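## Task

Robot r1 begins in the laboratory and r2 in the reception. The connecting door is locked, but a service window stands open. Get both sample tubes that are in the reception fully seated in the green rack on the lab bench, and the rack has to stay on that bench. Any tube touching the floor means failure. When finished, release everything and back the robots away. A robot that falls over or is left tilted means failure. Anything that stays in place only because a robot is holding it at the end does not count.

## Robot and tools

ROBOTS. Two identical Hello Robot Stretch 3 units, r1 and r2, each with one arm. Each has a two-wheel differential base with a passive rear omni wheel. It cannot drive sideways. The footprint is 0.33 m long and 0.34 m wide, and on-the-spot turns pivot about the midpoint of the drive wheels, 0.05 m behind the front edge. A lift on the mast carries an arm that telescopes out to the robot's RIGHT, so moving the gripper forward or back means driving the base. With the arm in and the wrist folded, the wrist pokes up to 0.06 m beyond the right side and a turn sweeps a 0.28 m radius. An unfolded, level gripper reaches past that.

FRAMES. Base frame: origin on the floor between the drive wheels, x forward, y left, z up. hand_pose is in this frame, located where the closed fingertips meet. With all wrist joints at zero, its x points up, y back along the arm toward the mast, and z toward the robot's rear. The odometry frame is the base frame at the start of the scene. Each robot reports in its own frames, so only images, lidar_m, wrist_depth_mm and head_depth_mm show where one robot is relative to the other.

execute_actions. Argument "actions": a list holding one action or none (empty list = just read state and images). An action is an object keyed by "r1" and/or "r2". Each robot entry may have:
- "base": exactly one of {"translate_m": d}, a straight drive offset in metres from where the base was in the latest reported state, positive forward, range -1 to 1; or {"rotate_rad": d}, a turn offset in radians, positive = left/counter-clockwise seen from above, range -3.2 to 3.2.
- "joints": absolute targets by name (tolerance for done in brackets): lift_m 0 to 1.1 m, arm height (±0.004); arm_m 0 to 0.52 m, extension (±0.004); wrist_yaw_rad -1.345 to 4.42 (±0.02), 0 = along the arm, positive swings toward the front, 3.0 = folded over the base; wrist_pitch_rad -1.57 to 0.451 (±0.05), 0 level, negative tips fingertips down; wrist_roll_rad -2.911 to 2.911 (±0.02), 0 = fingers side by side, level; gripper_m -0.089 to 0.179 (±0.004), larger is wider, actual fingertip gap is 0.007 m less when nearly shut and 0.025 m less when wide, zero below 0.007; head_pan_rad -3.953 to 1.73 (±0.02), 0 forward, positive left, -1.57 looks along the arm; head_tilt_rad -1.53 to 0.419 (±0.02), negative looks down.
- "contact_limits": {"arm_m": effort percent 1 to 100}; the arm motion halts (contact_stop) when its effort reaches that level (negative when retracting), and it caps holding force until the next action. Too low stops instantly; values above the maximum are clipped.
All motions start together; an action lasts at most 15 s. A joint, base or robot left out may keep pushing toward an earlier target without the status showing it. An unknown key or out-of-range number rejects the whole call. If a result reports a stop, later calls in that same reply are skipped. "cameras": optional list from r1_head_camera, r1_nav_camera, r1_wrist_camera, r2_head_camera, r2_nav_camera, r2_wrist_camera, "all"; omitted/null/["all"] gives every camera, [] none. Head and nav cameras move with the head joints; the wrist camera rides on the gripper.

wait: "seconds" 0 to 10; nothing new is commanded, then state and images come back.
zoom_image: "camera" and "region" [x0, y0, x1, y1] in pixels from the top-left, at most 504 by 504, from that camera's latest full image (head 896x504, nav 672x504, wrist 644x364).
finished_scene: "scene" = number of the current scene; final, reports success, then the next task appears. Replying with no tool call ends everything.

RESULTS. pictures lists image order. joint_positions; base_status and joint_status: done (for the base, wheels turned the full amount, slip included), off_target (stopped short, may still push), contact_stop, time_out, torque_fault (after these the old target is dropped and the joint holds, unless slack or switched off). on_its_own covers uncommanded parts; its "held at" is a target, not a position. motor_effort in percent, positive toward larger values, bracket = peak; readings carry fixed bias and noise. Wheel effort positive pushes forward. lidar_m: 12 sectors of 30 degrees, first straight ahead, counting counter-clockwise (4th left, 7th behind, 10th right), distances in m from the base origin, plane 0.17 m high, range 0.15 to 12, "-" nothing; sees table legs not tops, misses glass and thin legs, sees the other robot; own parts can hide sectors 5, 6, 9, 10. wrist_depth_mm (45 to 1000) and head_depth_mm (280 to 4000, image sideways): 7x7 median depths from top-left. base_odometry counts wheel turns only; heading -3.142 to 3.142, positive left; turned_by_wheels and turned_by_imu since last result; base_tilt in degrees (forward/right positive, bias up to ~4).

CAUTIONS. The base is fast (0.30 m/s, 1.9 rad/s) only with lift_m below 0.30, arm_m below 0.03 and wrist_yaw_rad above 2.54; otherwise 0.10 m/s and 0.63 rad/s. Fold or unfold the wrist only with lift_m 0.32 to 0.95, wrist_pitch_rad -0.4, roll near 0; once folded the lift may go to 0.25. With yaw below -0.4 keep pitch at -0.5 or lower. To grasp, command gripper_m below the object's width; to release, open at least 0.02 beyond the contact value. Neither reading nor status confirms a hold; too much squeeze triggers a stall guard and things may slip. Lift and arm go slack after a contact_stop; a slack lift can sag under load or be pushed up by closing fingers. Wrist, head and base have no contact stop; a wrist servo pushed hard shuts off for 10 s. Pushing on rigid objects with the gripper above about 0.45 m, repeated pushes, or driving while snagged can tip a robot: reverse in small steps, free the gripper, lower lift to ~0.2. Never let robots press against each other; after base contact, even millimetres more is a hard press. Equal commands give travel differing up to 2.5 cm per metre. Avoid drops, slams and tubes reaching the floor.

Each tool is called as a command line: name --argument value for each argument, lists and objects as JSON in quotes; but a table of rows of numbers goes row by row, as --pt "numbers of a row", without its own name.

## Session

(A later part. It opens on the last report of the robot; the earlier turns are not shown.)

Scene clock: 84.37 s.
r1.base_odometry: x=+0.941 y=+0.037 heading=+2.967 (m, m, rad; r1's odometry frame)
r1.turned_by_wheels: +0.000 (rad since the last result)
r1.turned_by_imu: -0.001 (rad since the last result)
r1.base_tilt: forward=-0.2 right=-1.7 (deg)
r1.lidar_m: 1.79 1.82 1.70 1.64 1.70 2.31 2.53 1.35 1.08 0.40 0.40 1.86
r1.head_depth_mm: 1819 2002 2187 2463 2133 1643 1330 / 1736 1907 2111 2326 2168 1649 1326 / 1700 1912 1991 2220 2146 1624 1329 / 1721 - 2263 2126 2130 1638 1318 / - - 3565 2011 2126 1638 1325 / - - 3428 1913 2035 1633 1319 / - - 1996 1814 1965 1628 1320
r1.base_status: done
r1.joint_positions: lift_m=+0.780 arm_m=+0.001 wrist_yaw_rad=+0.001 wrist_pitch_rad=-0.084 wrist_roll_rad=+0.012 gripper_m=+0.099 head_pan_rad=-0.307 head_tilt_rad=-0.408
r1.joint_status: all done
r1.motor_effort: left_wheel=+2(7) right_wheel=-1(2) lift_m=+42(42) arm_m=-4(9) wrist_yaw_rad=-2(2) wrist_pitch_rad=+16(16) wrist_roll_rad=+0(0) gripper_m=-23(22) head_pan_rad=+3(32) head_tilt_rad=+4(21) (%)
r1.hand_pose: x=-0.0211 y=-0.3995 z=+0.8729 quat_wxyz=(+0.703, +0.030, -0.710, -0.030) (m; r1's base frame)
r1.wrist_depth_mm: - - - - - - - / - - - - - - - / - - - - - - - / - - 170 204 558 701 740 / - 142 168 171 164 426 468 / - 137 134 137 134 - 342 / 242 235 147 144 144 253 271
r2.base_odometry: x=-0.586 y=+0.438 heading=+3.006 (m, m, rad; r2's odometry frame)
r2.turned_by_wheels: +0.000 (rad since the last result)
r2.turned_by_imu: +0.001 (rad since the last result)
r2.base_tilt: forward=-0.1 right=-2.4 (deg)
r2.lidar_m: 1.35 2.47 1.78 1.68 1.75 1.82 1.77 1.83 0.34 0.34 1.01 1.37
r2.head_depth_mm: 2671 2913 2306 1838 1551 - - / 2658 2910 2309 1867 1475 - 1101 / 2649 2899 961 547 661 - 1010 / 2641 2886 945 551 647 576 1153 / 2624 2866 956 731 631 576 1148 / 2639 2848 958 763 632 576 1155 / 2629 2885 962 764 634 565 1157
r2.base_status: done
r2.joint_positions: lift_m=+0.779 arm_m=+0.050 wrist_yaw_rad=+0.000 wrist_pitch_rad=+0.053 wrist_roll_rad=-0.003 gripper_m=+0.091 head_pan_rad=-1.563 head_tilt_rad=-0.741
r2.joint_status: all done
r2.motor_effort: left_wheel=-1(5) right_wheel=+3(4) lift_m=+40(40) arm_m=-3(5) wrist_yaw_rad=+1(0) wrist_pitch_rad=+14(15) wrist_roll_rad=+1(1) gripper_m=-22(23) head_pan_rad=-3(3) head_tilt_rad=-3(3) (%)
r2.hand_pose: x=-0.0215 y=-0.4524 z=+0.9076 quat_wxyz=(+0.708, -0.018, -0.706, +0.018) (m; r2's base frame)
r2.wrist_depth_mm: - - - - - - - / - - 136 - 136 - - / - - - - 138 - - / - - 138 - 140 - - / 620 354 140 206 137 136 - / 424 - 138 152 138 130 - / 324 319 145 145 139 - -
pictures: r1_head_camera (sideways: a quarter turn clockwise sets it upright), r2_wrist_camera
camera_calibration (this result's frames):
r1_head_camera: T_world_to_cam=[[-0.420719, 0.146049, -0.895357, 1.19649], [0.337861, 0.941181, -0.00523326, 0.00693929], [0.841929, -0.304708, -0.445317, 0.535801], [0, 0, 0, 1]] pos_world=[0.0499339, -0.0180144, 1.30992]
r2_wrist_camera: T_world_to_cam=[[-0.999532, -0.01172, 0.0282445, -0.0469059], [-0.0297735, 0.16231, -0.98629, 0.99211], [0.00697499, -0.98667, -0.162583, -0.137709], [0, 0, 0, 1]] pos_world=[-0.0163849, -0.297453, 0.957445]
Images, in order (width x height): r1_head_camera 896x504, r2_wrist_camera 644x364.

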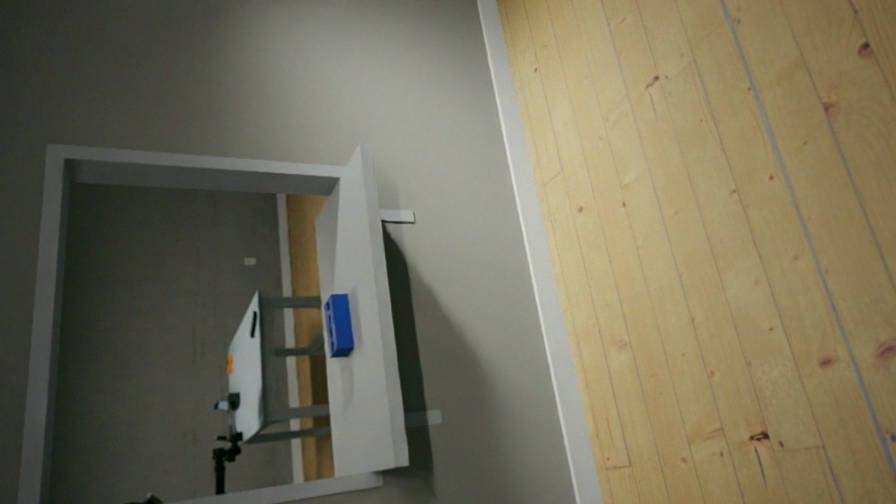

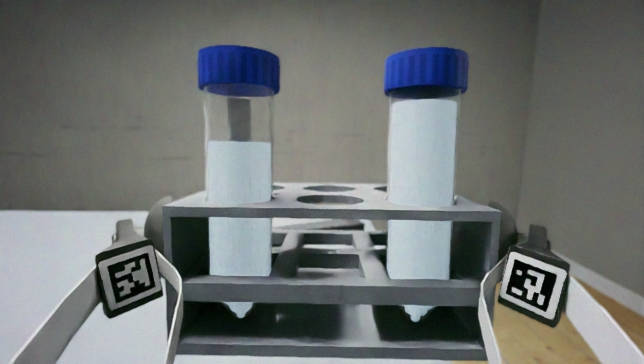

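execute_actions --actions '[{"r1":{"base":{"translate_m":0.94},"joints":{"arm_m":0.2,"head_pan_rad":-1.57,"head_tilt_rad":-0.65}},"r2":{"base":{"translate_m":-0.95},"joints":{"arm_m":0.0}}}]' --cameras '["r2_wrist_camera"]'

execute_actions --actions '[{"r1":{"base":{"rotate_rad":1.575}},"r2":{"base":{"translate_m":-0.22}}}]' --cameras '[]'

execute_actions --actions '[{"r1":{"base":{"translate_m":-0.4},"joints":{"arm_m":0.31,"lift_m":0.74}},"r2":{"base":{"rotate_rad":-1.57}}}]' --cameras '["r1_head_camera","r2_head_camera","r1_wrist_camera","r2_wrist_camera"]'

Scene clock: 106.23 s.
r1.base_odometry: x=+0.015 y=+0.200 heading=+2.967 (m, m, rad; r1's odometry frame)
r1.turned_by_wheels: +0.000 (rad since the last result)
r1.turned_by_imu: -0.001 (rad since the last result)
r1.base_tilt: forward=+0.0 right=-1.6 (deg)
r1.lidar_m: 0.84 0.88 1.16 1.65 1.71 2.33 2.27 0.90 1.31 3.11 1.20 0.88
r1.head_depth_mm: 2711 3116 2840 2112 1665 1414 - / 2706 3092 2851 2133 - 1355 1160 / 2668 3035 2844 2089 - 1358 1172 / 2703 2991 2805 683 - 1359 1171 / 2640 3006 2831 1942 1647 1361 1166 / 2660 2963 2766 2079 1628 1370 1167 / 2635 2890 2649 2057 1639 1365 1176
r1.base_status: done
r1.joint_positions: lift_m=+0.780 arm_m=+0.200 wrist_yaw_rad=+0.001 wrist_pitch_rad=-0.084 wrist_roll_rad=+0.012 gripper_m=+0.099 head_pan_rad=-1.563 head_tilt_rad=-0.642
r1.joint_status: all done
r1.motor_effort: left_wheel=+2(7) right_wheel=-1(2) lift_m=+41(42) arm_m=+3(8) wrist_yaw_rad=-1(2) wrist_pitch_rad=+16(16) wrist_roll_rad=+0(0) gripper_m=-21(21) head_pan_rad=-2(31) head_tilt_rad=-4(20) (%)
r1.hand_pose: x=-0.0212 y=-0.5980 z=+0.8729 quat_wxyz=(+0.703, +0.030, -0.710, -0.030) (m; r1's base frame)
r1.wrist_depth_mm: - - - - - - - / - - - - - - - / - - - - - - - / - - 170 203 - - - / - 141 167 171 165 - - / - 136 135 138 134 - - / - - 146 144 144 - -
r2.base_odometry: x=+0.356 y=+0.309 heading=+3.006 (m, m, rad; r2's odometry frame)
r2.turned_by_wheels: +0.000 (rad since the last result)
r2.turned_by_imu: +0.001 (rad since the last result)
r2.base_tilt: forward=-0.1 right=-2.2 (deg)
r2.lidar_m: 2.29 2.45 1.74 1.67 1.16 0.86 0.82 0.84 1.14 2.96 1.30 0.91
r2.head_depth_mm: 2175 2235 2153 1844 1529 1338 - / 2671 2883 2315 1843 1502 1360 - / 2659 2913 2320 495 1497 - - / 2653 2884 2324 502 1484 1311 1148 / 2655 2874 2329 1856 1515 1318 1153 / 2631 2887 2337 1861 1547 1323 1155 / 2635 2869 2333 1876 1555 1331 1152
r2.base_status: done
r2.joint_positions: lift_m=+0.779 arm_m=+0.000 wrist_yaw_rad=+0.000 wrist_pitch_rad=+0.053 wrist_roll_rad=-0.003 gripper_m=+0.091 head_pan_rad=-1.563 head_tilt_rad=-0.741
r2.joint_status: all done
r2.motor_effort: left_wheel=-1(5) right_wheel=+3(2) lift_m=+39(39) arm_m=-3(2) wrist_yaw_rad=+0(0) wrist_pitch_rad=+14(14) wrist_roll_rad=+1(1) gripper_m=-23(23) head_pan_rad=-3(3) head_tilt_rad=-4(4) (%)
r2.hand_pose: x=-0.0215 y=-0.4024 z=+0.9077 quat_wxyz=(+0.708, -0.019, -0.706, +0.018) (m; r2's base frame)
r2.wrist_depth_mm: - - - - - - 979 / - - 136 - 136 - 943 / - - - - 137 - 944 / - - 138 - 140 - 947 / - - 139 207 138 136 956 / - - 138 152 139 130 913 / - - 145 145 138 - -
pictures: r2_wrist_camera
camera_calibration (this result's frames):
r2_wrist_camera: T_world_to_cam=[[-0.999532, -0.0117234, 0.028248, -0.0463236], [-0.0297754, 0.162005, -0.986341, 0.983996], [0.00698693, -0.98672, -0.162278, -0.088663], [0, 0, 0, 1]] pos_world=[-0.0163836, -0.247441, 0.957476]
Images, in order (width x height): r2_wrist_camera 644x364.

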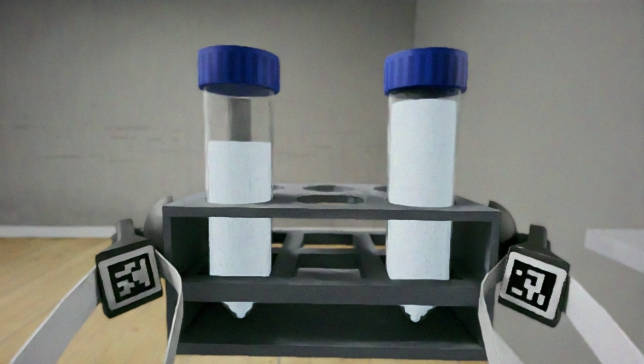

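Scene clock: 109.80 s.
r1.base_odometry: x=+0.015 y=+0.200 heading=-1.741 (m, m, rad; r1's odometry frame)
r1.turned_by_wheels: +1.575 (rad since the last result)
r1.turned_by_imu: +1.576 (rad since the last result)
r1.base_tilt: forward=+0.0 right=-1.5 (deg)
r1.lidar_m: 1.65 1.72 2.35 2.27 1.47 1.31 3.13 1.20 0.87 0.84 0.87 1.17
r1.head_depth_mm: - 3638 1173 862 1288 1415 - / - 3597 1168 878 - 1336 1157 / - 2659 1160 859 - 1355 1169 / - 1371 1044 683 - 1376 1166 / 683 770 884 982 1251 1368 1170 / 682 768 877 1022 1243 1359 1166 / 680 765 875 1022 1219 1366 1168
r1.base_status: done
r1.joint_positions: lift_m=+0.780 arm_m=+0.200 wrist_yaw_rad=+0.001 wrist_pitch_rad=-0.084 wrist_roll_rad=+0.012 gripper_m=+0.099 head_pan_rad=-1.563 head_tilt_rad=-0.642
r1.joint_status: not commanded
r1.motor_effort: left_wheel=-2(7) right_wheel=+3(8) lift_m=+42(42) arm_m=+3(3) wrist_yaw_rad=-1(1) wrist_pitch_rad=+16(16) wrist_roll_rad=+0(0) gripper_m=-22(21) head_pan_rad=-2(4) head_tilt_rad=-3(3) (%)
r1.hand_pose: x=-0.0212 y=-0.5980 z=+0.8729 quat_wxyz=(+0.703, +0.030, -0.710, -0.030) (m; r1's base frame)
r1.wrist_depth_mm: 375 371 368 364 - - - / 392 385 387 385 - - - / 410 405 402 410 - - - / 426 420 170 205 556 706 758 / 448 142 168 171 165 426 448 / 473 137 135 137 135 - 343 / 503 494 147 144 144 255 270
r2.base_odometry: x=+0.574 y=+0.279 heading=+3.006 (m, m, rad; r2's odometry frame)
r2.turned_by_wheels: +0.000 (rad since the last result)
r2.turned_by_imu: +0.000 (rad since the last result)
r2.base_tilt: forward=+0.0 right=-2.3 (deg)
r2.lidar_m: 2.51 2.44 1.74 1.68 0.84 0.63 0.60 0.62 0.83 2.17 3.21 1.12
r2.head_depth_mm: 1603 1638 1673 1689 1520 1340 - / 2255 2323 2200 1836 1505 1348 - / 2690 2922 2321 496 1503 - - / 2648 2890 2333 502 1491 1303 1151 / 2646 2867 2323 1858 1533 1320 1150 / 2653 2879 2326 1861 1552 1324 1154 / 2613 2866 2355 1857 1557 1331 1156
r2.base_status: done
r2.joint_positions: lift_m=+0.779 arm_m=+0.000 wrist_yaw_rad=+0.000 wrist_pitch_rad=+0.053 wrist_roll_rad=-0.003 gripper_m=+0.091 head_pan_rad=-1.563 head_tilt_rad=-0.741
r2.joint_status: not commanded
r2.motor_effort: left_wheel=-1(6) right_wheel=+3(4) lift_m=+40(39) arm_m=-3(4) wrist_yaw_rad=+1(0) wrist_pitch_rad=+14(14) wrist_roll_rad=+1(1) gripper_m=-23(23) head_pan_rad=-3(3) head_tilt_rad=-4(3) (%)
r2.hand_pose: x=-0.0215 y=-0.4024 z=+0.9077 quat_wxyz=(+0.708, -0.019, -0.706, +0.018) (m; r2's base frame)
r2.wrist_depth_mm: - - - - - - 653 / - - 136 - 136 961 679 / - - - - 137 - 677 / - - 138 - 140 - 694 / - - 139 206 138 136 668 / - - 137 152 138 131 457 / - - 144 145 138 838 730
pictures: none
No camera images: the call's "cameras" was empty. Leave "cameras" out to get every camera's image.

Scene clock: 115.23 s.
r1.base_odometry: x=+0.083 y=+0.594 heading=-1.741 (m, m, rad; r1's odometry frame)
r1.turned_by_wheels: +0.000 (rad since the last result)
r1.turned_by_imu: -0.001 (rad since the last result)
r1.base_tilt: forward=-0.1 right=-1.6 (deg)
r1.lidar_m: 2.05 2.13 2.92 0.81 1.02 2.82 2.72 1.20 0.88 0.84 0.88 1.19
r1.head_depth_mm: - - 1163 866 1281 1411 - / - 3770 1163 862 1218 - 1150 / - 3978 1154 928 1304 1371 1169 / - 3735 1151 - 1289 1375 1171 / - - 1145 821 1244 1371 1165 / - - 1142 844 1237 1368 1164 / 1448 1232 1139 842 1228 1357 1167
r1.base_status: done
r1.joint_positions: lift_m=+0.740 arm_m=+0.310 wrist_yaw_rad=+0.001 wrist_pitch_rad=-0.084 wrist_roll_rad=+0.012 gripper_m=+0.099 head_pan_rad=-1.563 head_tilt_rad=-0.642
r1.joint_status: all done
r1.motor_effort: left_wheel=-2(7) right_wheel=+3(4) lift_m=+27(38) arm_m=+3(2) wrist_yaw_rad=-2(1) wrist_pitch_rad=+16(16) wrist_roll_rad=+0(0) gripper_m=-22(21) head_pan_rad=-4(3) head_tilt_rad=-3(3) (%)
r1.hand_pose: x=-0.0212 y=-0.7080 z=+0.8335 quat_wxyz=(+0.703, +0.030, -0.710, -0.030) (m; r1's base frame)
r1.wrist_depth_mm: - - - - - - - / 592 750 - - - - - / - - - - - - - / 442 466 170 205 337 557 594 / 309 142 168 171 165 337 371 / 247 137 135 138 134 - 269 / 188 187 147 144 144 201 214
r2.base_odometry: x=+0.574 y=+0.279 heading=+1.436 (m, m, rad; r2's odometry frame)
r2.turned_by_wheels: -1.570 (rad since the last result)
r2.turned_by_imu: -1.572 (rad since the last result)
r2.base_tilt: forward=-0.1 right=-2.1 (deg)
r2.lidar_m: 2.14 3.19 1.12 2.50 2.45 1.74 1.69 0.84 0.63 0.60 0.62 0.83
r2.head_depth_mm: 496 564 651 775 951 1174 - / 494 560 648 746 943 1143 - / 492 558 645 496 904 - - / 489 557 658 502 611 1194 1149 / - 3130 962 762 626 1176 1153 / 2588 2999 962 765 636 1161 1155 / 2050 2995 966 769 637 1154 1157
r2.base_status: done
r2.joint_positions: lift_m=+0.779 arm_m=+0.000 wrist_yaw_rad=+0.000 wrist_pitch_rad=+0.053 wrist_roll_rad=-0.003 gripper_m=+0.091 head_pan_rad=-1.563 head_tilt_rad=-0.741
r2.joint_status: not commanded
r2.motor_effort: left_wheel=+2(5) right_wheel=-1(7) lift_m=+40(40) arm_m=-3(4) wrist_yaw_rad=+0(1) wrist_pitch_rad=+14(14) wrist_roll_rad=+1(1) gripper_m=-23(23) head_pan_rad=-3(2) head_tilt_rad=-4(4) (%)
r2.hand_pose: x=-0.0215 y=-0.4024 z=+0.9077 quat_wxyz=(+0.708, -0.019, -0.706, +0.018) (m; r2's base frame)
r2.wrist_depth_mm: - - - 331 333 337 338 / - - 136 339 136 345 346 / - - - 343 138 352 350 / - 818 138 345 140 359 368 / 582 353 140 207 139 136 374 / 425 - 138 151 139 130 380 / 321 319 144 145 138 389 394
pictures: r1_head_camera (sideways: a quarter turn clockwise sets it upright), r1_wrist_camera, r2_head_camera (sideways: a quarter turn clockwise sets it upright), r2_wrist_camera
camera_calibration (this result's frames):
r1_head_camera: T_world_to_cam=[[0.00704676, 0.640382, -0.768025, 1.02785], [0.999527, -0.0275005, -0.0137591, 0.014], [-0.0299321, -0.767564, -0.640273, 0.794764], [0, 0, 0, 1]] pos_world=[0.00255261, -0.0477996, 1.29847]
r1_wrist_camera: T_world_to_cam=[[-0.999341, -0.0157426, 0.0326923, -0.0613441], [-0.0357624, 0.274932, -0.960798, 1.02155], [0.00613725, -0.961335, -0.275314, -0.286278], [0, 0, 0, 1]] pos_world=[-0.0230135, -0.557033, 0.904697]
r2_head_camera: T_world_to_cam=[[0.0197238, 0.690946, -0.722637, 0.961587], [0.999805, -0.0141834, 0.0137275, -0.0186416], [-0.00076448, -0.722767, -0.691092, 0.850502], [0, 0, 0, 1]] pos_world=[0.000321999, -0.0499549, 1.28291]
r2_wrist_camera: T_world_to_cam=[[-0.999532, -0.0117234, 0.0282523, -0.0463275], [-0.0297796, 0.162005, -0.98634, 0.983996], [0.0069862, -0.98672, -0.162279, -0.0886638], [0, 0, 0, 1]] pos_world=[-0.0163834, -0.247442, 0.957476]
Images, in order (width x height): r1_head_camera 896x504, r1_wrist_camera 644x364, r2_head_camera 896x504, r2_wrist_camera 644x364.

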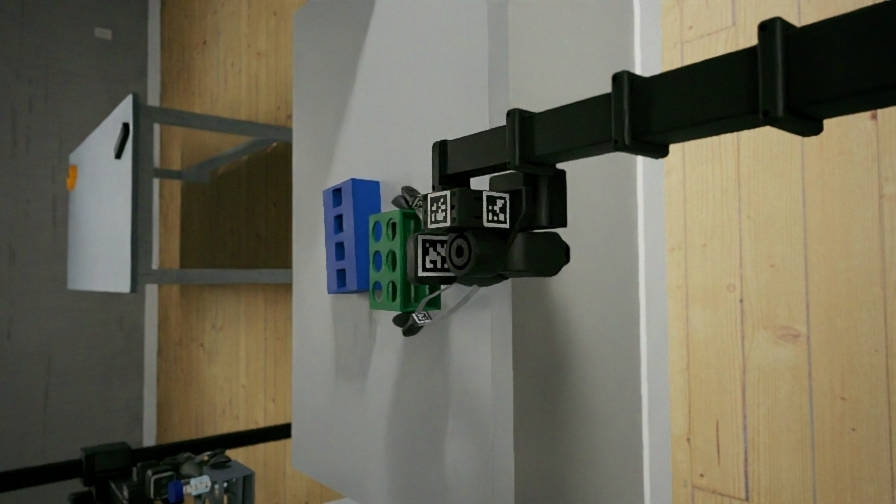

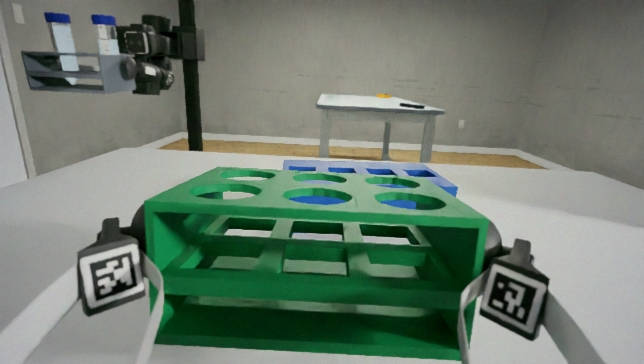

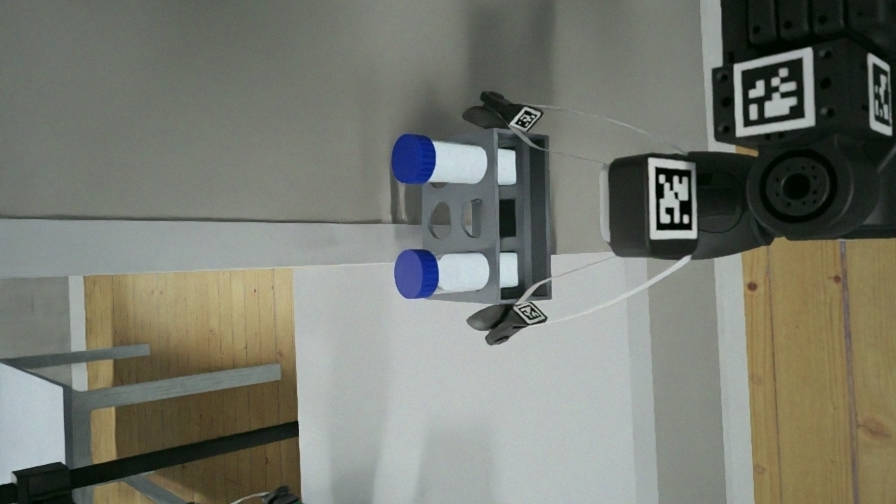

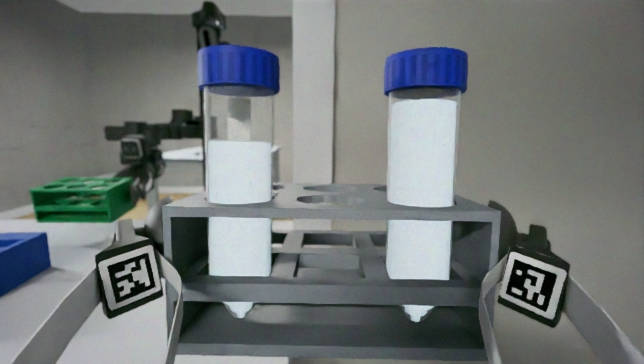

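execute_actions --actions '[{"r1":{"base":{"translate_m":-0.07},"joints":{"lift_m":0.712}},"r2":{"base":{"translate_m":0.19},"joints":{"arm_m":0.08}}}]' --cameras '[]'

execute_actions --actions '[{"r1":{"joints":{"lift_m":0.696}},"r2":{"joints":{"arm_m":0.37,"lift_m":0.73,"wrist_pitch_rad":0.03}}}]' --cameras '["r2_head_camera","r1_wrist_camera","r2_wrist_camera"]'

Scene clock: 128.97 s.
r1.base_odometry: x=+0.095 y=+0.663 heading=-1.741 (m, m, rad; r1's odometry frame)
r1.turned_by_wheels: +0.000 (rad since the last result)
r1.turned_by_imu: -0.001 (rad since the last result)
r1.base_tilt: forward=-0.1 right=-1.4 (deg)
r1.lidar_m: 2.12 2.20 3.01 0.81 1.74 2.74 2.65 1.20 0.87 0.84 0.87 1.20
r1.head_depth_mm: - - 1169 860 1275 1373 1191 / - - 1156 861 1256 - - / - 3890 1158 923 1336 1372 1175 / - - 1150 868 1333 1377 1162 / - - 1142 822 1244 1368 1172 / - 1665 1133 848 1231 1358 1168 / - 1174 1085 845 1230 1364 1164
r1.base_status: done
r1.joint_positions: lift_m=+0.712 arm_m=+0.310 wrist_yaw_rad=+0.001 wrist_pitch_rad=-0.084 wrist_roll_rad=+0.012 gripper_m=+0.099 head_pan_rad=-1.563 head_tilt_rad=-0.642
r1.joint_status: all done
r1.motor_effort: left_wheel=-2(6) right_wheel=+3(6) lift_m=+26(27) arm_m=+4(3) wrist_yaw_rad=-2(2) wrist_pitch_rad=+16(16) wrist_roll_rad=+0(0) gripper_m=-22(22) head_pan_rad=-3(4) head_tilt_rad=-4(3) (%)
r1.hand_pose: x=-0.0212 y=-0.7080 z=+0.8055 quat_wxyz=(+0.703, +0.030, -0.710, -0.030) (m; r1's base frame)
r1.wrist_depth_mm: - 632 - - - - - / - - - - - - - / - - - - - - - / 366 375 170 204 330 452 473 / 251 142 168 171 164 273 297 / 200 137 135 137 134 - 217 / 155 151 146 144 144 162 173
r2.base_odometry: x=+0.599 y=+0.468 heading=+1.436 (m, m, rad; r2's odometry frame)
r2.turned_by_wheels: +0.000 (rad since the last result)
r2.turned_by_imu: +0.001 (rad since the last result)
r2.base_tilt: forward=+0.1 right=-2.3 (deg)
r2.lidar_m: 2.13 3.00 1.33 1.08 2.72 1.94 1.88 0.86 0.62 0.59 0.61 0.83
r2.head_depth_mm: 525 571 636 768 884 - - / - 2958 806 737 661 - 1127 / - 3095 952 566 - - 1147 / - 3122 957 572 635 1182 1151 / 3932 2994 960 722 634 1165 1151 / 2148 3002 926 744 636 1156 1157 / 1358 1008 910 735 637 1139 1158
r2.base_status: done
r2.joint_positions: lift_m=+0.779 arm_m=+0.080 wrist_yaw_rad=+0.000 wrist_pitch_rad=+0.054 wrist_roll_rad=-0.003 gripper_m=+0.091 head_pan_rad=-1.563 head_tilt_rad=-0.741
r2.joint_status: all done
r2.motor_effort: left_wheel=+2(5) right_wheel=-2(3) lift_m=+39(39) arm_m=+3(2) wrist_yaw_rad=+0(0) wrist_pitch_rad=+14(14) wrist_roll_rad=+1(1) gripper_m=-23(23) head_pan_rad=-3(3) head_tilt_rad=-4(4) (%)
r2.hand_pose: x=-0.0215 y=-0.4818 z=+0.9078 quat_wxyz=(+0.708, -0.019, -0.706, +0.019) (m; r2's base frame)
r2.wrist_depth_mm: - - - - - 291 256 / - - 136 - 136 273 261 / - - - - 137 294 269 / - - 138 - 140 293 277 / 571 322 141 206 138 137 285 / 337 - 138 152 139 130 295 / 302 309 145 145 138 286 302
pictures: none
No camera images: the call's "cameras" was empty. Leave "cameras" out to get every camera's image.

Scene clock: 132.33 s.
r1.base_odometry: x=+0.095 y=+0.663 heading=-1.741 (m, m, rad; r1's odometry frame)
r1.turned_by_wheels: +0.000 (rad since the last result)
r1.turned_by_imu: -0.001 (rad since the last result)
r1.base_tilt: forward=-0.1 right=-1.6 (deg)
r1.lidar_m: 2.12 2.20 3.03 0.81 1.74 2.75 2.65 1.20 0.88 0.84 0.87 1.20
r1.head_depth_mm: - - 1168 863 1280 1377 1200 / - - 1162 861 1232 - - / - 3790 1154 887 1338 1377 1180 / - - 1150 840 1338 1366 1173 / - - 1143 817 1247 1371 1164 / - 3699 1139 850 1237 1370 1175 / - 1290 926 831 1235 1353 1163
r1.base_status: not commanded
r1.joint_positions: lift_m=+0.696 arm_m=+0.310 wrist_yaw_rad=+0.001 wrist_pitch_rad=-0.067 wrist_roll_rad=+0.012 gripper_m=+0.099 head_pan_rad=-1.563 head_tilt_rad=-0.642
r1.joint_status: all done
r1.motor_effort: left_wheel=-1(2) right_wheel=+3(3) lift_m=+25(26) arm_m=+3(3) wrist_yaw_rad=-1(2) wrist_pitch_rad=+8(16) wrist_roll_rad=+0(0) gripper_m=-22(22) head_pan_rad=-3(3) head_tilt_rad=-3(3) (%)
r1.hand_pose: x=-0.0212 y=-0.7087 z=+0.7938 quat_wxyz=(+0.703, +0.024, -0.711, -0.024) (m; r1's base frame)
r1.wrist_depth_mm: 385 773 - - - - - / 392 793 - - - - - / 471 593 615 - - - - / 338 347 173 186 197 426 449 / 230 136 169 169 160 251 274 / - 139 142 136 146 - 200 / 139 139 138 138 140 146 156
r2.base_odometry: x=+0.599 y=+0.468 heading=+1.436 (m, m, rad; r2's odometry frame)
r2.turned_by_wheels: +0.000 (rad since the last result)
r2.turned_by_imu: +0.000 (rad since the last result)
r2.base_tilt: forward=+0.0 right=-2.3 (deg)
r2.lidar_m: 2.13 2.99 1.34 1.08 2.71 1.94 1.88 0.86 0.62 0.59 0.61 0.83
r2.head_depth_mm: 525 571 636 769 913 - - / - 2963 796 730 615 1208 1144 / - 3094 922 717 631 1193 1146 / - 3100 837 739 632 1181 1152 / 3858 2971 958 762 634 1165 1156 / 2151 3003 928 745 636 1155 1154 / 1373 1029 900 737 637 1140 1154
r2.base_status: not commanded
r2.joint_positions: lift_m=+0.730 arm_m=+0.370 wrist_yaw_rad=+0.000 wrist_pitch_rad=-0.011 wrist_roll_rad=-0.003 gripper_m=+0.091 head_pan_rad=-1.563 head_tilt_rad=-0.741
r2.joint_status: all done
r2.motor_effort: left_wheel=+2(2) right_wheel=-2(2) lift_m=+18(36) arm_m=+2(5) wrist_yaw_rad=+0(0) wrist_pitch_rad=+12(13) wrist_roll_rad=+1(1) gripper_m=-23(23) head_pan_rad=-3(2) head_tilt_rad=-3(4) (%)
r2.hand_pose: x=-0.0215 y=-0.7706 z=+0.8424 quat_wxyz=(+0.708, +0.004, -0.706, -0.004) (m; r2's base frame)
r2.wrist_depth_mm: - - - - - - - / - - 136 - 136 - - / 399 - - - 137 - - / 396 - 138 - 140 - - / 325 - 140 206 138 136 - / 270 - 138 151 139 130 - / 210 211 144 145 138 198 -
pictures: r1_wrist_camera, r2_head_camera (sideways: a quarter turn clockwise sets it upright), r2_wrist_camera
camera_calibration (this result's frames):
r1_wrist_camera: T_world_to_cam=[[-0.999342, -0.0151976, 0.0329329, -0.0598609], [-0.0357465, 0.258917, -0.965238, 0.975767], [0.00614243, -0.96578, -0.25929, -0.31378], [0, 0, 0, 1]] pos_world=[-0.0230138, -0.556595, 0.862459]
r2_head_camera: T_world_to_cam=[[0.0197248, 0.690946, -0.722637, 0.961587], [0.999805, -0.0141848, 0.0137275, -0.0186416], [-0.000765513, -0.722767, -0.691091, 0.850502], [0, 0, 0, 1]] pos_world=[0.000321928, -0.0499549, 1.28291]
r2_wrist_camera: T_world_to_cam=[[-0.999533, -0.0134642, 0.0274387, -0.0494639], [-0.029763, 0.224575, -0.974002, 1.01705], [0.00695207, -0.974364, -0.224871, -0.400316], [0, 0, 0, 1]] pos_world=[-0.0163875, -0.619122, 0.901942]
Images, in order (width x height): r1_wrist_camera 644x364, r2_head_camera 896x504, r2_wrist_camera 644x364.

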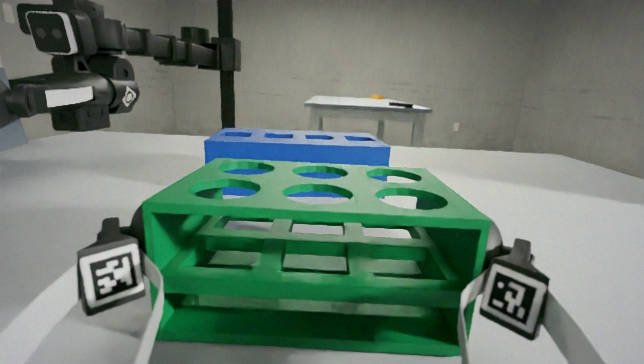

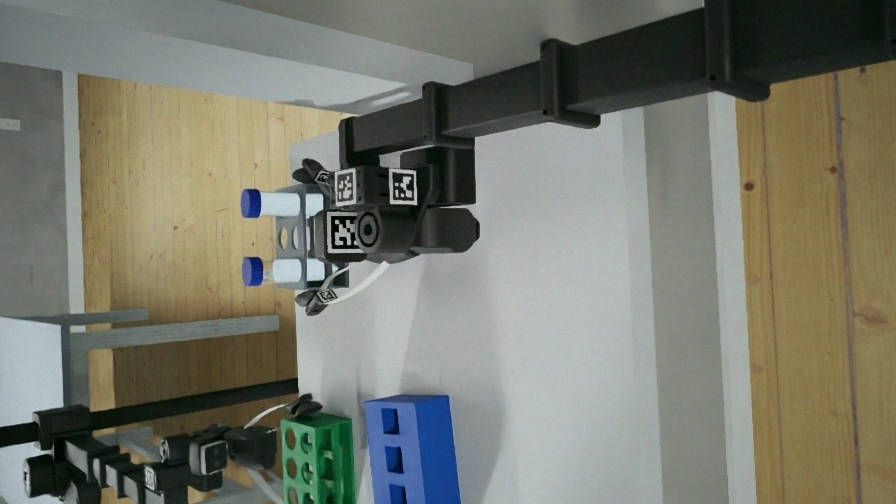

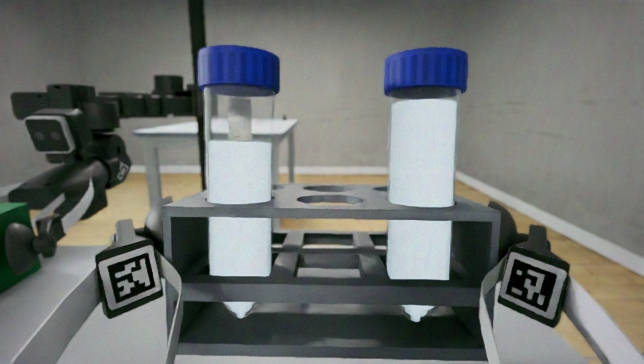

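execute_actions --actions '[{"r1":{"joints":{"gripper_m":0.175}},"r2":{"joints":{"lift_m":0.688}}}]'

Scene clock: 158.23 s.
r1.base_odometry: x=+0.095 y=+0.663 heading=-1.741 (m, m, rad; r1's odometry frame)
r1.turned_by_wheels: +0.000 (rad since the last result)
r1.turned_by_imu: -0.001 (rad since the last result)
r1.base_tilt: forward=-0.1 right=-1.6 (deg)
r1.lidar_m: 2.12 2.20 3.02 0.81 1.75 2.74 2.64 1.20 0.87 0.84 0.87 1.20
r1.head_depth_mm: - - 1171 863 1274 1384 1195 / - - 1166 862 1239 - - / - 3856 1160 904 1344 1376 1168 / - - 1152 840 1331 1379 1173 / - 3984 1146 821 1247 1363 1165 / - 3732 1138 846 1240 1371 1169 / - 1451 979 836 1229 1367 1167
r1.base_status: not commanded
r1.joint_positions: lift_m=+0.696 arm_m=+0.310 wrist_yaw_rad=+0.001 wrist_pitch_rad=-0.068 wrist_roll_rad=+0.012 gripper_m=+0.175 head_pan_rad=-1.563 head_tilt_rad=-0.642
r1.joint_status: all done
r1.motor_effort: left_wheel=-2(2) right_wheel=+3(3) lift_m=+25(25) arm_m=+4(3) wrist_yaw_rad=-2(2) wrist_pitch_rad=+9(9) wrist_roll_rad=+0(0) gripper_m=+1(92) head_pan_rad=-3(3) head_tilt_rad=-4(3) (%)
r1.hand_pose: x=-0.0212 y=-0.7087 z=+0.7935 quat_wxyz=(+0.703, +0.025, -0.711, -0.024) (m; r1's base frame)
r1.wrist_depth_mm: - - - - - - - / 469 685 - - - - - / 359 503 612 - - - - / 321 350 173 189 196 424 441 / 243 136 171 168 161 263 274 / - 155 136 138 136 173 199 / 139 140 139 140 141 146 152
r2.base_odometry: x=+0.599 y=+0.468 heading=+1.436 (m, m, rad; r2's odometry frame)
r2.turned_by_wheels: +0.000 (rad since the last result)
r2.turned_by_imu: +0.000 (rad since the last result)
r2.base_tilt: forward=-0.1 right=-2.4 (deg)
r2.lidar_m: 2.12 2.99 1.33 1.08 2.73 1.95 1.88 0.86 0.62 0.59 0.61 0.83
r2.head_depth_mm: 525 570 637 766 912 1170 - / - 2954 803 751 - 1223 1146 / - 3100 922 - 632 1194 1147 / - 3124 869 740 633 1181 1153 / 3881 2987 963 764 635 1166 1155 / 2171 3002 929 746 636 1151 1157 / 1378 1033 899 736 637 1144 1154
r2.base_status: not commanded
r2.joint_positions: lift_m=+0.690 arm_m=+0.370 wrist_yaw_rad=+0.000 wrist_pitch_rad=+0.002 wrist_roll_rad=-0.003 gripper_m=+0.091 head_pan_rad=-1.563 head_tilt_rad=-0.741
r2.joint_status: lift_m contact_stop (moved -0.041 of -0.042)
r2.on_its_own: lift_m is slack since a contact_stop, until your next command for it
r2.motor_effort: left_wheel=+0(2) right_wheel=+1(2) lift_m=+27(30) arm_m=+3(2) wrist_yaw_rad=+1(0) wrist_pitch_rad=+8(12) wrist_roll_rad=+1(1) gripper_m=-23(23) head_pan_rad=-3(3) head_tilt_rad=-3(3) (%)
r2.hand_pose: x=-0.0215 y=-0.7710 z=+0.8048 quat_wxyz=(+0.708, -0.001, -0.706, +0.001) (m; r2's base frame)
r2.wrist_depth_mm: - - - - - - - / 449 - 136 - 135 - - / 408 - - - 138 - - / 341 - 138 - 140 - - / 271 202 140 205 138 136 - / 219 - 138 151 138 130 - / - 160 144 145 137 149 163
pictures: r1_head_camera (sideways: a quarter turn clockwise sets it upright), r1_nav_camera (sideways: a quarter turn counterclockwise sets it upright), r1_wrist_camera, r2_head_camera (sideways: a quarter turn clockwise sets it upright), r2_nav_camera (sideways: a quarter turn counterclockwise sets it upright), r2_wrist_camera
camera_calibration (this result's frames):
r1_head_camera: T_world_to_cam=[[0.00704661, 0.640382, -0.768025, 1.02785], [0.999527, -0.0275002, -0.0137591, 0.014], [-0.029932, -0.767564, -0.640273, 0.794764], [0, 0, 0, 1]] pos_world=[0.00255262, -0.0477996, 1.29847]
r1_nav_camera: T_world_to_cam=[[-0.0229641, -0.558453, 0.829218, -1.03273], [-0.999208, 0.0397906, -0.000874011, 0.0568957], [-0.032507, -0.828581, -0.558924, 0.687667], [0, 0, 0, 1]] pos_world=[0.0554889, -0.00920724, 1.24076]
r1_wrist_camera: T_world_to_cam=[[-0.999342, -0.0152408, 0.0329139, -0.0598643], [-0.0357471, 0.260122, -0.964914, 0.976034], [0.00614446, -0.965455, -0.260496, -0.312628], [0, 0, 0, 1]] pos_world=[-0.0230136, -0.556629, 0.862321]
r2_head_camera: T_world_to_cam=[[0.0197259, 0.690946, -0.722637, 0.961587], [0.999805, -0.0141865, 0.0137275, -0.0186416], [-0.00076672, -0.722767, -0.691091, 0.850502], [0, 0, 0, 1]] pos_world=[0.000321844, -0.0499549, 1.28291]
r2_nav_camera: T_world_to_cam=[[-0.0163302, -0.674437, 0.738152, -0.919037], [-0.999866, 0.0118208, -0.0113197, 0.0727219], [-0.00109113, -0.738238, -0.674539, 0.833631], [0, 0, 0, 1]] pos_world=[0.0586137, -0.00527407, 1.24153]
r2_wrist_camera: T_world_to_cam=[[-0.999521, -0.0129994, 0.0280927, -0.0486326], [-0.03021, 0.211807, -0.976844, 0.972985], [0.00674821, -0.977225, -0.212099, -0.421575], [0, 0, 0, 1]] pos_world=[-0.0163705, -0.618691, 0.862406]
Images, in order (width x height): r1_head_camera 896x504, r1_nav_camera 672x504, r1_wrist_camera 644x364, r2_head_camera 896x504, r2_nav_camera 672x504, r2_wrist_camera 644x364.

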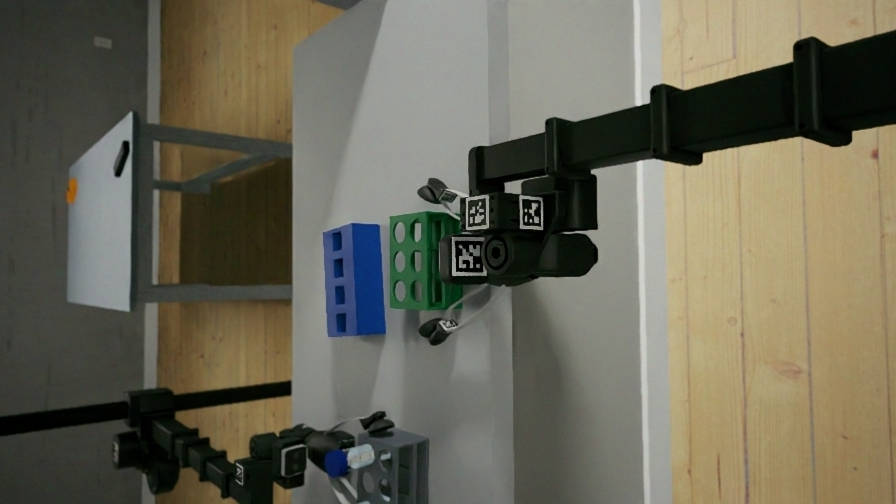

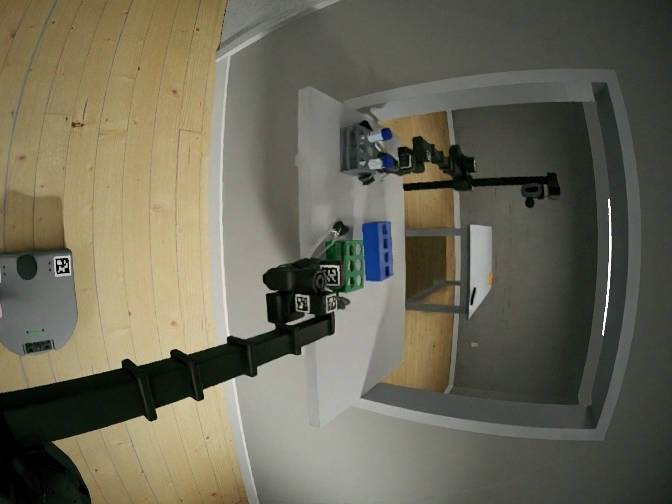

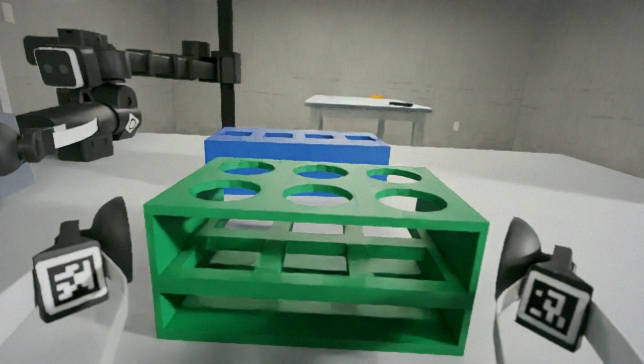

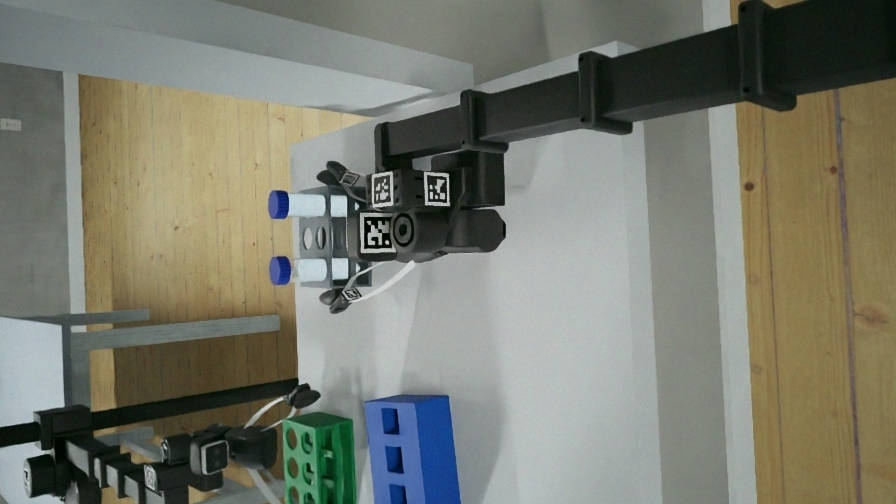

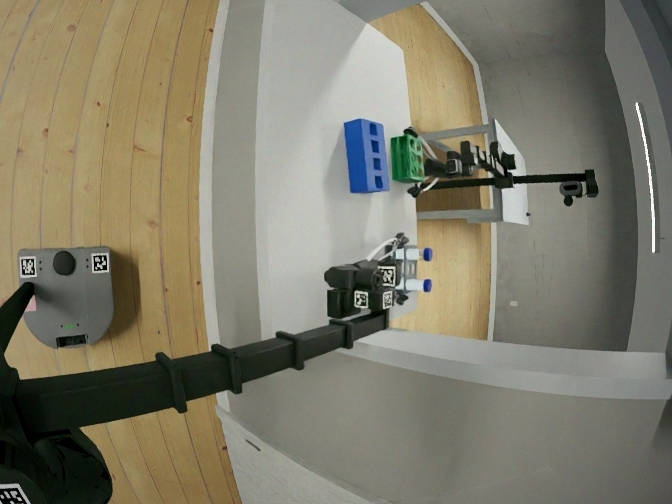

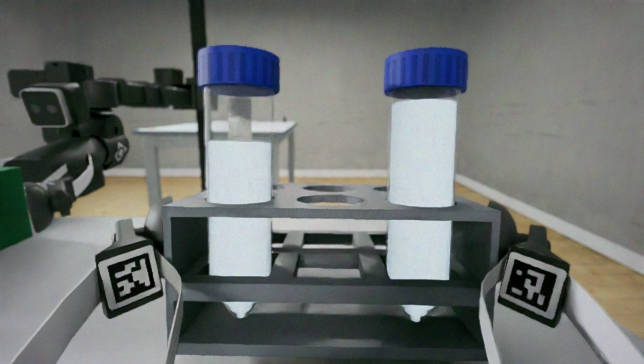

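execute_actions --actions '[{"r1":{"joints":{"lift_m":0.79,"arm_m":0.26}},"r2":{"joints":{"gripper_m":0.17,"lift_m":0.692}}}]' --cameras '["r2_wrist_camera"]'

execute_actions --actions '[{"r1":{"base":{"translate_m":0.23},"joints":{"lift_m":0.786,"arm_m":0.27,"wrist_pitch_rad":-0.2,"gripper_m":0.075}},"r2":{"joints":{"arm_m":0.05}}}]' --cameras '["r1_wrist_camera","r1_head_camera"]'

Scene clock: 165.17 s.
r1.base_odometry: x=+0.095 y=+0.663 heading=-1.741 (m, m, rad; r1's odometry frame)
r1.turned_by_wheels: +0.000 (rad since the last result)
r1.turned_by_imu: -0.001 (rad since the last result)
r1.base_tilt: forward=-0.1 right=-1.6 (deg)
r1.lidar_m: 2.12 2.20 3.02 0.81 1.74 2.75 2.65 1.19 0.87 0.84 0.88 1.20
r1.head_depth_mm: - - 1176 865 1279 1409 - / - - 1156 893 - 1343 1155 / - 3791 1155 - 1328 1377 1175 / - - 1154 - 1296 1382 1181 / - 3984 1151 819 1240 1377 1175 / - 3774 1135 841 1232 1363 1173 / - 1441 1001 841 1235 1361 1169
r1.base_status: not commanded
r1.joint_positions: lift_m=+0.790 arm_m=+0.260 wrist_yaw_rad=+0.001 wrist_pitch_rad=-0.068 wrist_roll_rad=+0.012 gripper_m=+0.175 head_pan_rad=-1.563 head_tilt_rad=-0.642
r1.joint_status: all done
r1.motor_effort: left_wheel=-2(2) right_wheel=+3(3) lift_m=+41(42) arm_m=-3(6) wrist_yaw_rad=-2(1) wrist_pitch_rad=+9(9) wrist_roll_rad=+0(0) gripper_m=+0(0) head_pan_rad=-3(3) head_tilt_rad=-4(3) (%)
r1.hand_pose: x=-0.0212 y=-0.6592 z=+0.8868 quat_wxyz=(+0.703, +0.025, -0.711, -0.024) (m; r1's base frame)
r1.wrist_depth_mm: - - - - - - - / - - - - - - - / - 541 - - - - - / 429 543 688 733 - - - / 314 447 395 399 486 535 504 / - 331 309 252 338 361 380 / 261 266 248 225 261 280 290
r2.base_odometry: x=+0.599 y=+0.468 heading=+1.436 (m, m, rad; r2's odometry frame)
r2.turned_by_wheels: +0.000 (rad since the last result)
r2.turned_by_imu: +0.001 (rad since the last result)
r2.base_tilt: forward=+0.0 right=-2.2 (deg)
r2.lidar_m: 2.13 2.99 1.34 1.08 2.72 1.94 1.87 0.86 0.62 0.59 0.61 0.83
r2.head_depth_mm: 526 570 636 766 908 1168 - / - 2953 803 751 - 1225 1134 / - 3100 924 - 632 1191 1152 / - 3105 852 741 632 1178 1151 / 3905 2973 959 763 633 1166 1152 / 2133 2871 929 745 636 1154 1156 / 1282 2557 896 735 637 1140 1157
r2.base_status: not commanded
r2.joint_positions: lift_m=+0.691 arm_m=+0.370 wrist_yaw_rad=+0.000 wrist_pitch_rad=+0.007 wrist_roll_rad=-0.003 gripper_m=+0.170 head_pan_rad=-1.563 head_tilt_rad=-0.741
r2.joint_status: all done
r2.motor_effort: left_wheel=+1(1) right_wheel=-1(1) lift_m=+37(36) arm_m=+2(3) wrist_yaw_rad=+0(1) wrist_pitch_rad=+7(9) wrist_roll_rad=+1(1) gripper_m=-1(99) head_pan_rad=-4(3) head_tilt_rad=-3(4) (%)
r2.hand_pose: x=-0.0215 y=-0.7711 z=+0.8079 quat_wxyz=(+0.708, -0.002, -0.706, +0.002) (m; r2's base frame)
r2.wrist_depth_mm: 467 - - - - - - / 420 730 126 - - - - / - - - - 133 - - / - - 143 - 132 - - / 294 321 134 161 133 - - / - 161 140 169 139 137 - / 154 161 142 142 143 157 158
pictures: r2_wrist_camera
camera_calibration (this result's frames):
r2_wrist_camera: T_world_to_cam=[[-0.999528, -0.0128613, 0.0279109, -0.0484713], [-0.0299729, 0.207408, -0.977795, 0.973413], [0.0067868, -0.97817, -0.207696, -0.425333], [0, 0, 0, 1]] pos_world=[-0.0163858, -0.618565, 0.864812]
Images, in order (width x height): r2_wrist_camera 644x364.

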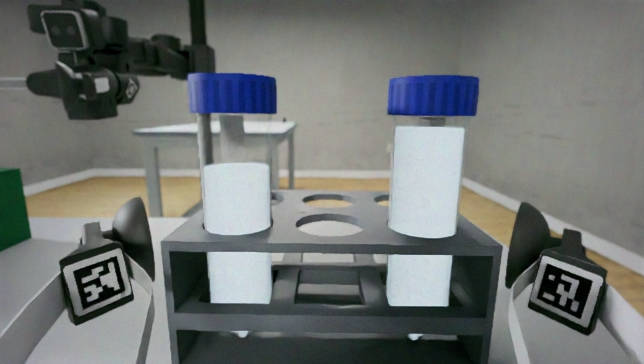

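Scene clock: 168.90 s.
r1.base_odometry: x=+0.056 y=+0.436 heading=-1.741 (m, m, rad; r1's odometry frame)
r1.turned_by_wheels: +0.000 (rad since the last result)
r1.turned_by_imu: -0.001 (rad since the last result)
r1.base_tilt: forward=-0.1 right=-1.6 (deg)
r1.lidar_m: 1.89 1.96 2.69 0.82 1.13 1.15 2.88 1.20 0.87 0.84 0.88 1.17
r1.head_depth_mm: - - 1164 843 1284 1417 - / - 3846 1167 836 - 1351 1147 / - 3935 1157 964 1305 1361 1174 / - 3872 1147 - 1293 1368 1169 / - 1460 1143 849 1247 1369 1166 / - - 1033 848 1241 1367 1171 / 707 769 875 1018 1233 1368 1164
r1.base_status: done
r1.joint_positions: lift_m=+0.786 arm_m=+0.270 wrist_yaw_rad=+0.001 wrist_pitch_rad=-0.213 wrist_roll_rad=+0.012 gripper_m=+0.075 head_pan_rad=-1.563 head_tilt_rad=-0.642
r1.joint_status: all done
r1.motor_effort: left_wheel=-2(3) right_wheel=+3(8) lift_m=+25(36) arm_m=+3(1) wrist_yaw_rad=-1(2) wrist_pitch_rad=+6(7) wrist_roll_rad=+0(0) gripper_m=+0(91) head_pan_rad=-2(3) head_tilt_rad=-4(4) (%)
r1.hand_pose: x=-0.0212 y=-0.6601 z=+0.8474 quat_wxyz=(+0.699, +0.075, -0.707, -0.075) (m; r1's base frame)
r1.wrist_depth_mm: 299 409 - - - - - / 316 415 - - - - - / 338 400 574 614 - - - / 363 359 301 421 398 380 453 / 384 291 300 313 356 324 249 / 249 252 248 260 - 261 210 / 209 211 214 216 219 224 212
r2.base_odometry: x=+0.599 y=+0.468 heading=+1.436 (m, m, rad; r2's odometry frame)
r2.turned_by_wheels: +0.000 (rad since the last result)
r2.turned_by_imu: +0.000 (rad since the last result)
r2.base_tilt: forward=-0.1 right=-2.4 (deg)
r2.lidar_m: 2.13 2.99 1.34 1.08 2.72 1.94 1.87 0.86 0.62 0.59 0.61 0.83
r2.head_depth_mm: 524 570 636 768 888 1170 - / - 2972 807 746 615 1117 - / - 3110 891 762 639 - - / - 3133 849 764 648 1190 1130 / 1333 1731 960 764 620 1167 1162 / 2002 3167 927 743 635 1152 1153 / 2385 3016 899 736 637 1139 1158
r2.base_status: not commanded
r2.joint_positions: lift_m=+0.691 arm_m=+0.050 wrist_yaw_rad=+0.000 wrist_pitch_rad=+0.008 wrist_roll_rad=-0.003 gripper_m=+0.170 head_pan_rad=-1.563 head_tilt_rad=-0.741
r2.joint_status: all done
r2.motor_effort: left_wheel=+1(1) right_wheel=+0(1) lift_m=+37(38) arm_m=-3(4) wrist_yaw_rad=+1(1) wrist_pitch_rad=+7(7) wrist_roll_rad=+1(1) gripper_m=+1(0) head_pan_rad=-2(3) head_tilt_rad=-3(4) (%)
r2.hand_pose: x=-0.0215 y=-0.4517 z=+0.8082 quat_wxyz=(+0.708, -0.003, -0.706, +0.002) (m; r2's base frame)
r2.wrist_depth_mm: - - - - - 296 280 / - - - - - 292 286 / - - - 474 - 291 300 / 315 381 528 449 541 298 307 / 307 322 308 312 309 306 317 / - 207 215 213 216 210 328 / 156 163 164 165 166 166 160
pictures: r1_head_camera (sideways: a quarter turn clockwise sets it upright), r1_wrist_camera
camera_calibration (this result's frames):
r1_head_camera: T_world_to_cam=[[0.00704653, 0.640382, -0.768024, 1.02785], [0.999527, -0.0275001, -0.0137592, 0.014], [-0.0299319, -0.767564, -0.640273, 0.794764], [0, 0, 0, 1]] pos_world=[0.00255263, -0.0477996, 1.29847]
r1_wrist_camera: T_world_to_cam=[[-0.999339, -0.0197067, 0.0305485, -0.0618806], [-0.0358574, 0.396012, -0.917545, 1.065], [0.00598422, -0.918034, -0.396457, -0.105137], [0, 0, 0, 1]] pos_world=[-0.0230224, -0.519491, 0.937392]
Images, in order (width x height): r1_head_camera 896x504, r1_wrist_camera 644x364.

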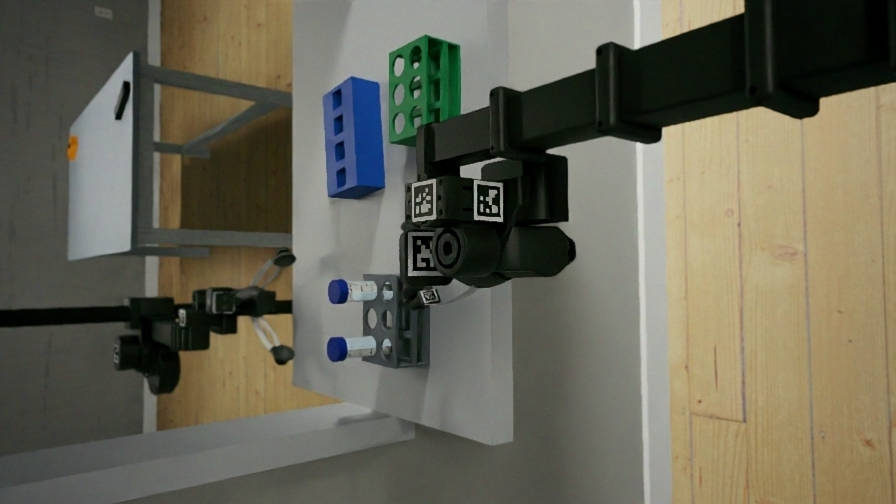

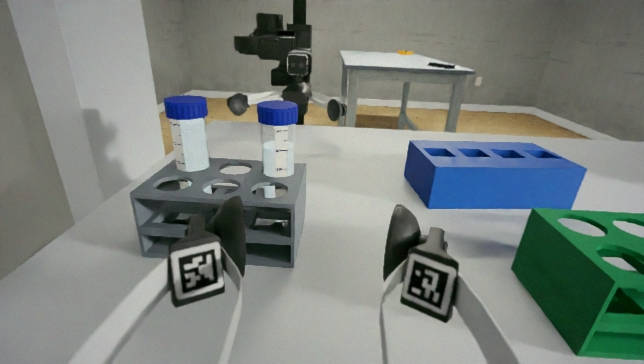

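execute_actions --actions '[{"r1":{"base":{"translate_m":0.038},"joints":{"arm_m":0.365}},"r2":{"base":{"translate_m":0.1},"joints":{"lift_m":0.83,"wrist_pitch_rad":-0.15,"gripper_m":0.1,"arm_m":0.08}}}]' --cameras '["r1_wrist_camera"]'

Scene clock: 176.93 s.
r1.base_odometry: x=+0.050 y=+0.399 heading=-1.741 (m, m, rad; r1's odometry frame)
r1.turned_by_wheels: +0.000 (rad since the last result)
r1.turned_by_imu: -0.001 (rad since the last result)
r1.base_tilt: forward=-0.2 right=-1.5 (deg)
r1.lidar_m: 1.85 1.92 2.63 0.83 0.84 1.16 2.91 1.20 0.88 0.84 0.87 1.17
r1.head_depth_mm: - - 1163 836 1272 1432 - / - 3811 1161 830 - 1359 1155 / - - 1215 - 1266 1374 1175 / 2807 1222 1208 - 1254 1364 1173 / - - 1144 847 1244 1372 1170 / - 3519 919 913 1236 1352 1169 / 683 764 877 1023 1224 1371 1166
r1.base_status: done
r1.joint_positions: lift_m=+0.786 arm_m=+0.365 wrist_yaw_rad=+0.001 wrist_pitch_rad=-0.213 wrist_roll_rad=+0.012 gripper_m=+0.075 head_pan_rad=-1.563 head_tilt_rad=-0.642
r1.joint_status: all done
r1.motor_effort: left_wheel=-2(4) right_wheel=+3(8) lift_m=+25(26) arm_m=+3(2) wrist_yaw_rad=-2(1) wrist_pitch_rad=+6(6) wrist_roll_rad=+0(0) gripper_m=-1(1) head_pan_rad=-2(2) head_tilt_rad=-3(3) (%)
r1.hand_pose: x=-0.0212 y=-0.7550 z=+0.8473 quat_wxyz=(+0.699, +0.075, -0.707, -0.076) (m; r1's base frame)
r1.wrist_depth_mm: 246 - - - - - - / 247 352 - - - - - / 251 331 - - - - - / 257 334 402 403 452 343 341 / 274 296 228 211 352 296 290 / 271 187 192 189 - 272 273 / 209 193 194 195 220 224 227
r2.base_odometry: x=+0.613 y=+0.567 heading=+1.436 (m, m, rad; r2's odometry frame)
r2.turned_by_wheels: +0.000 (rad since the last result)
r2.turned_by_imu: +0.001 (rad since the last result)
r2.base_tilt: forward=-0.1 right=-2.2 (deg)
r2.lidar_m: 2.12 2.89 1.28 1.07 2.87 2.05 1.98 0.86 0.62 0.59 0.61 0.82
r2.head_depth_mm: - 3076 884 754 - - 1144 / - 3098 884 758 - - 1152 / - 2816 851 795 - - 1150 / 1195 2713 956 783 619 1204 1153 / 2081 2980 925 742 634 1162 1156 / 2344 3156 907 734 636 1148 1154 / 2363 2888 963 738 638 1139 1155
r2.base_status: done
r2.joint_positions: lift_m=+0.829 arm_m=+0.080 wrist_yaw_rad=+0.000 wrist_pitch_rad=-0.165 wrist_roll_rad=-0.003 gripper_m=+0.100 head_pan_rad=-1.563 head_tilt_rad=-0.741
r2.joint_status: all done
r2.motor_effort: left_wheel=+2(3) right_wheel=-1(1) lift_m=+38(38) arm_m=+2(2) wrist_yaw_rad=+0(0) wrist_pitch_rad=+4(6) wrist_roll_rad=+1(1) gripper_m=+0(97) head_pan_rad=-3(3) head_tilt_rad=-5(3) (%)
r2.hand_pose: x=-0.0215 y=-0.4735 z=+0.9024 quat_wxyz=(+0.706, +0.058, -0.703, -0.058) (m; r2's base frame)
r2.wrist_depth_mm: - - - - - - 317 / - - - 709 - - 318 / - - - - - - 318 / 617 538 544 579 485 - 317 / 425 366 422 452 446 430 316 / 319 319 330 344 354 367 322 / 283 284 283 288 290 288 298
pictures: r1_wrist_camera
camera_calibration (this result's frames):
r1_wrist_camera: T_world_to_cam=[[-0.999339, -0.0197233, 0.0305382, -0.0637516], [-0.0358579, 0.396524, -0.917324, 1.10267], [0.00598349, -0.917812, -0.396969, -0.19176], [0, 0, 0, 1]] pos_world=[-0.0230225, -0.614494, 0.937333]
Images, in order (width x height): r1_wrist_camera 644x364.

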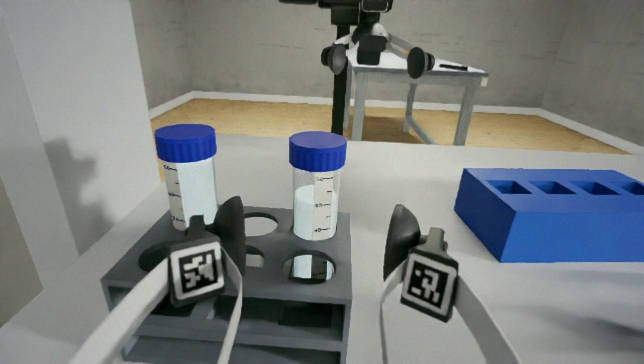

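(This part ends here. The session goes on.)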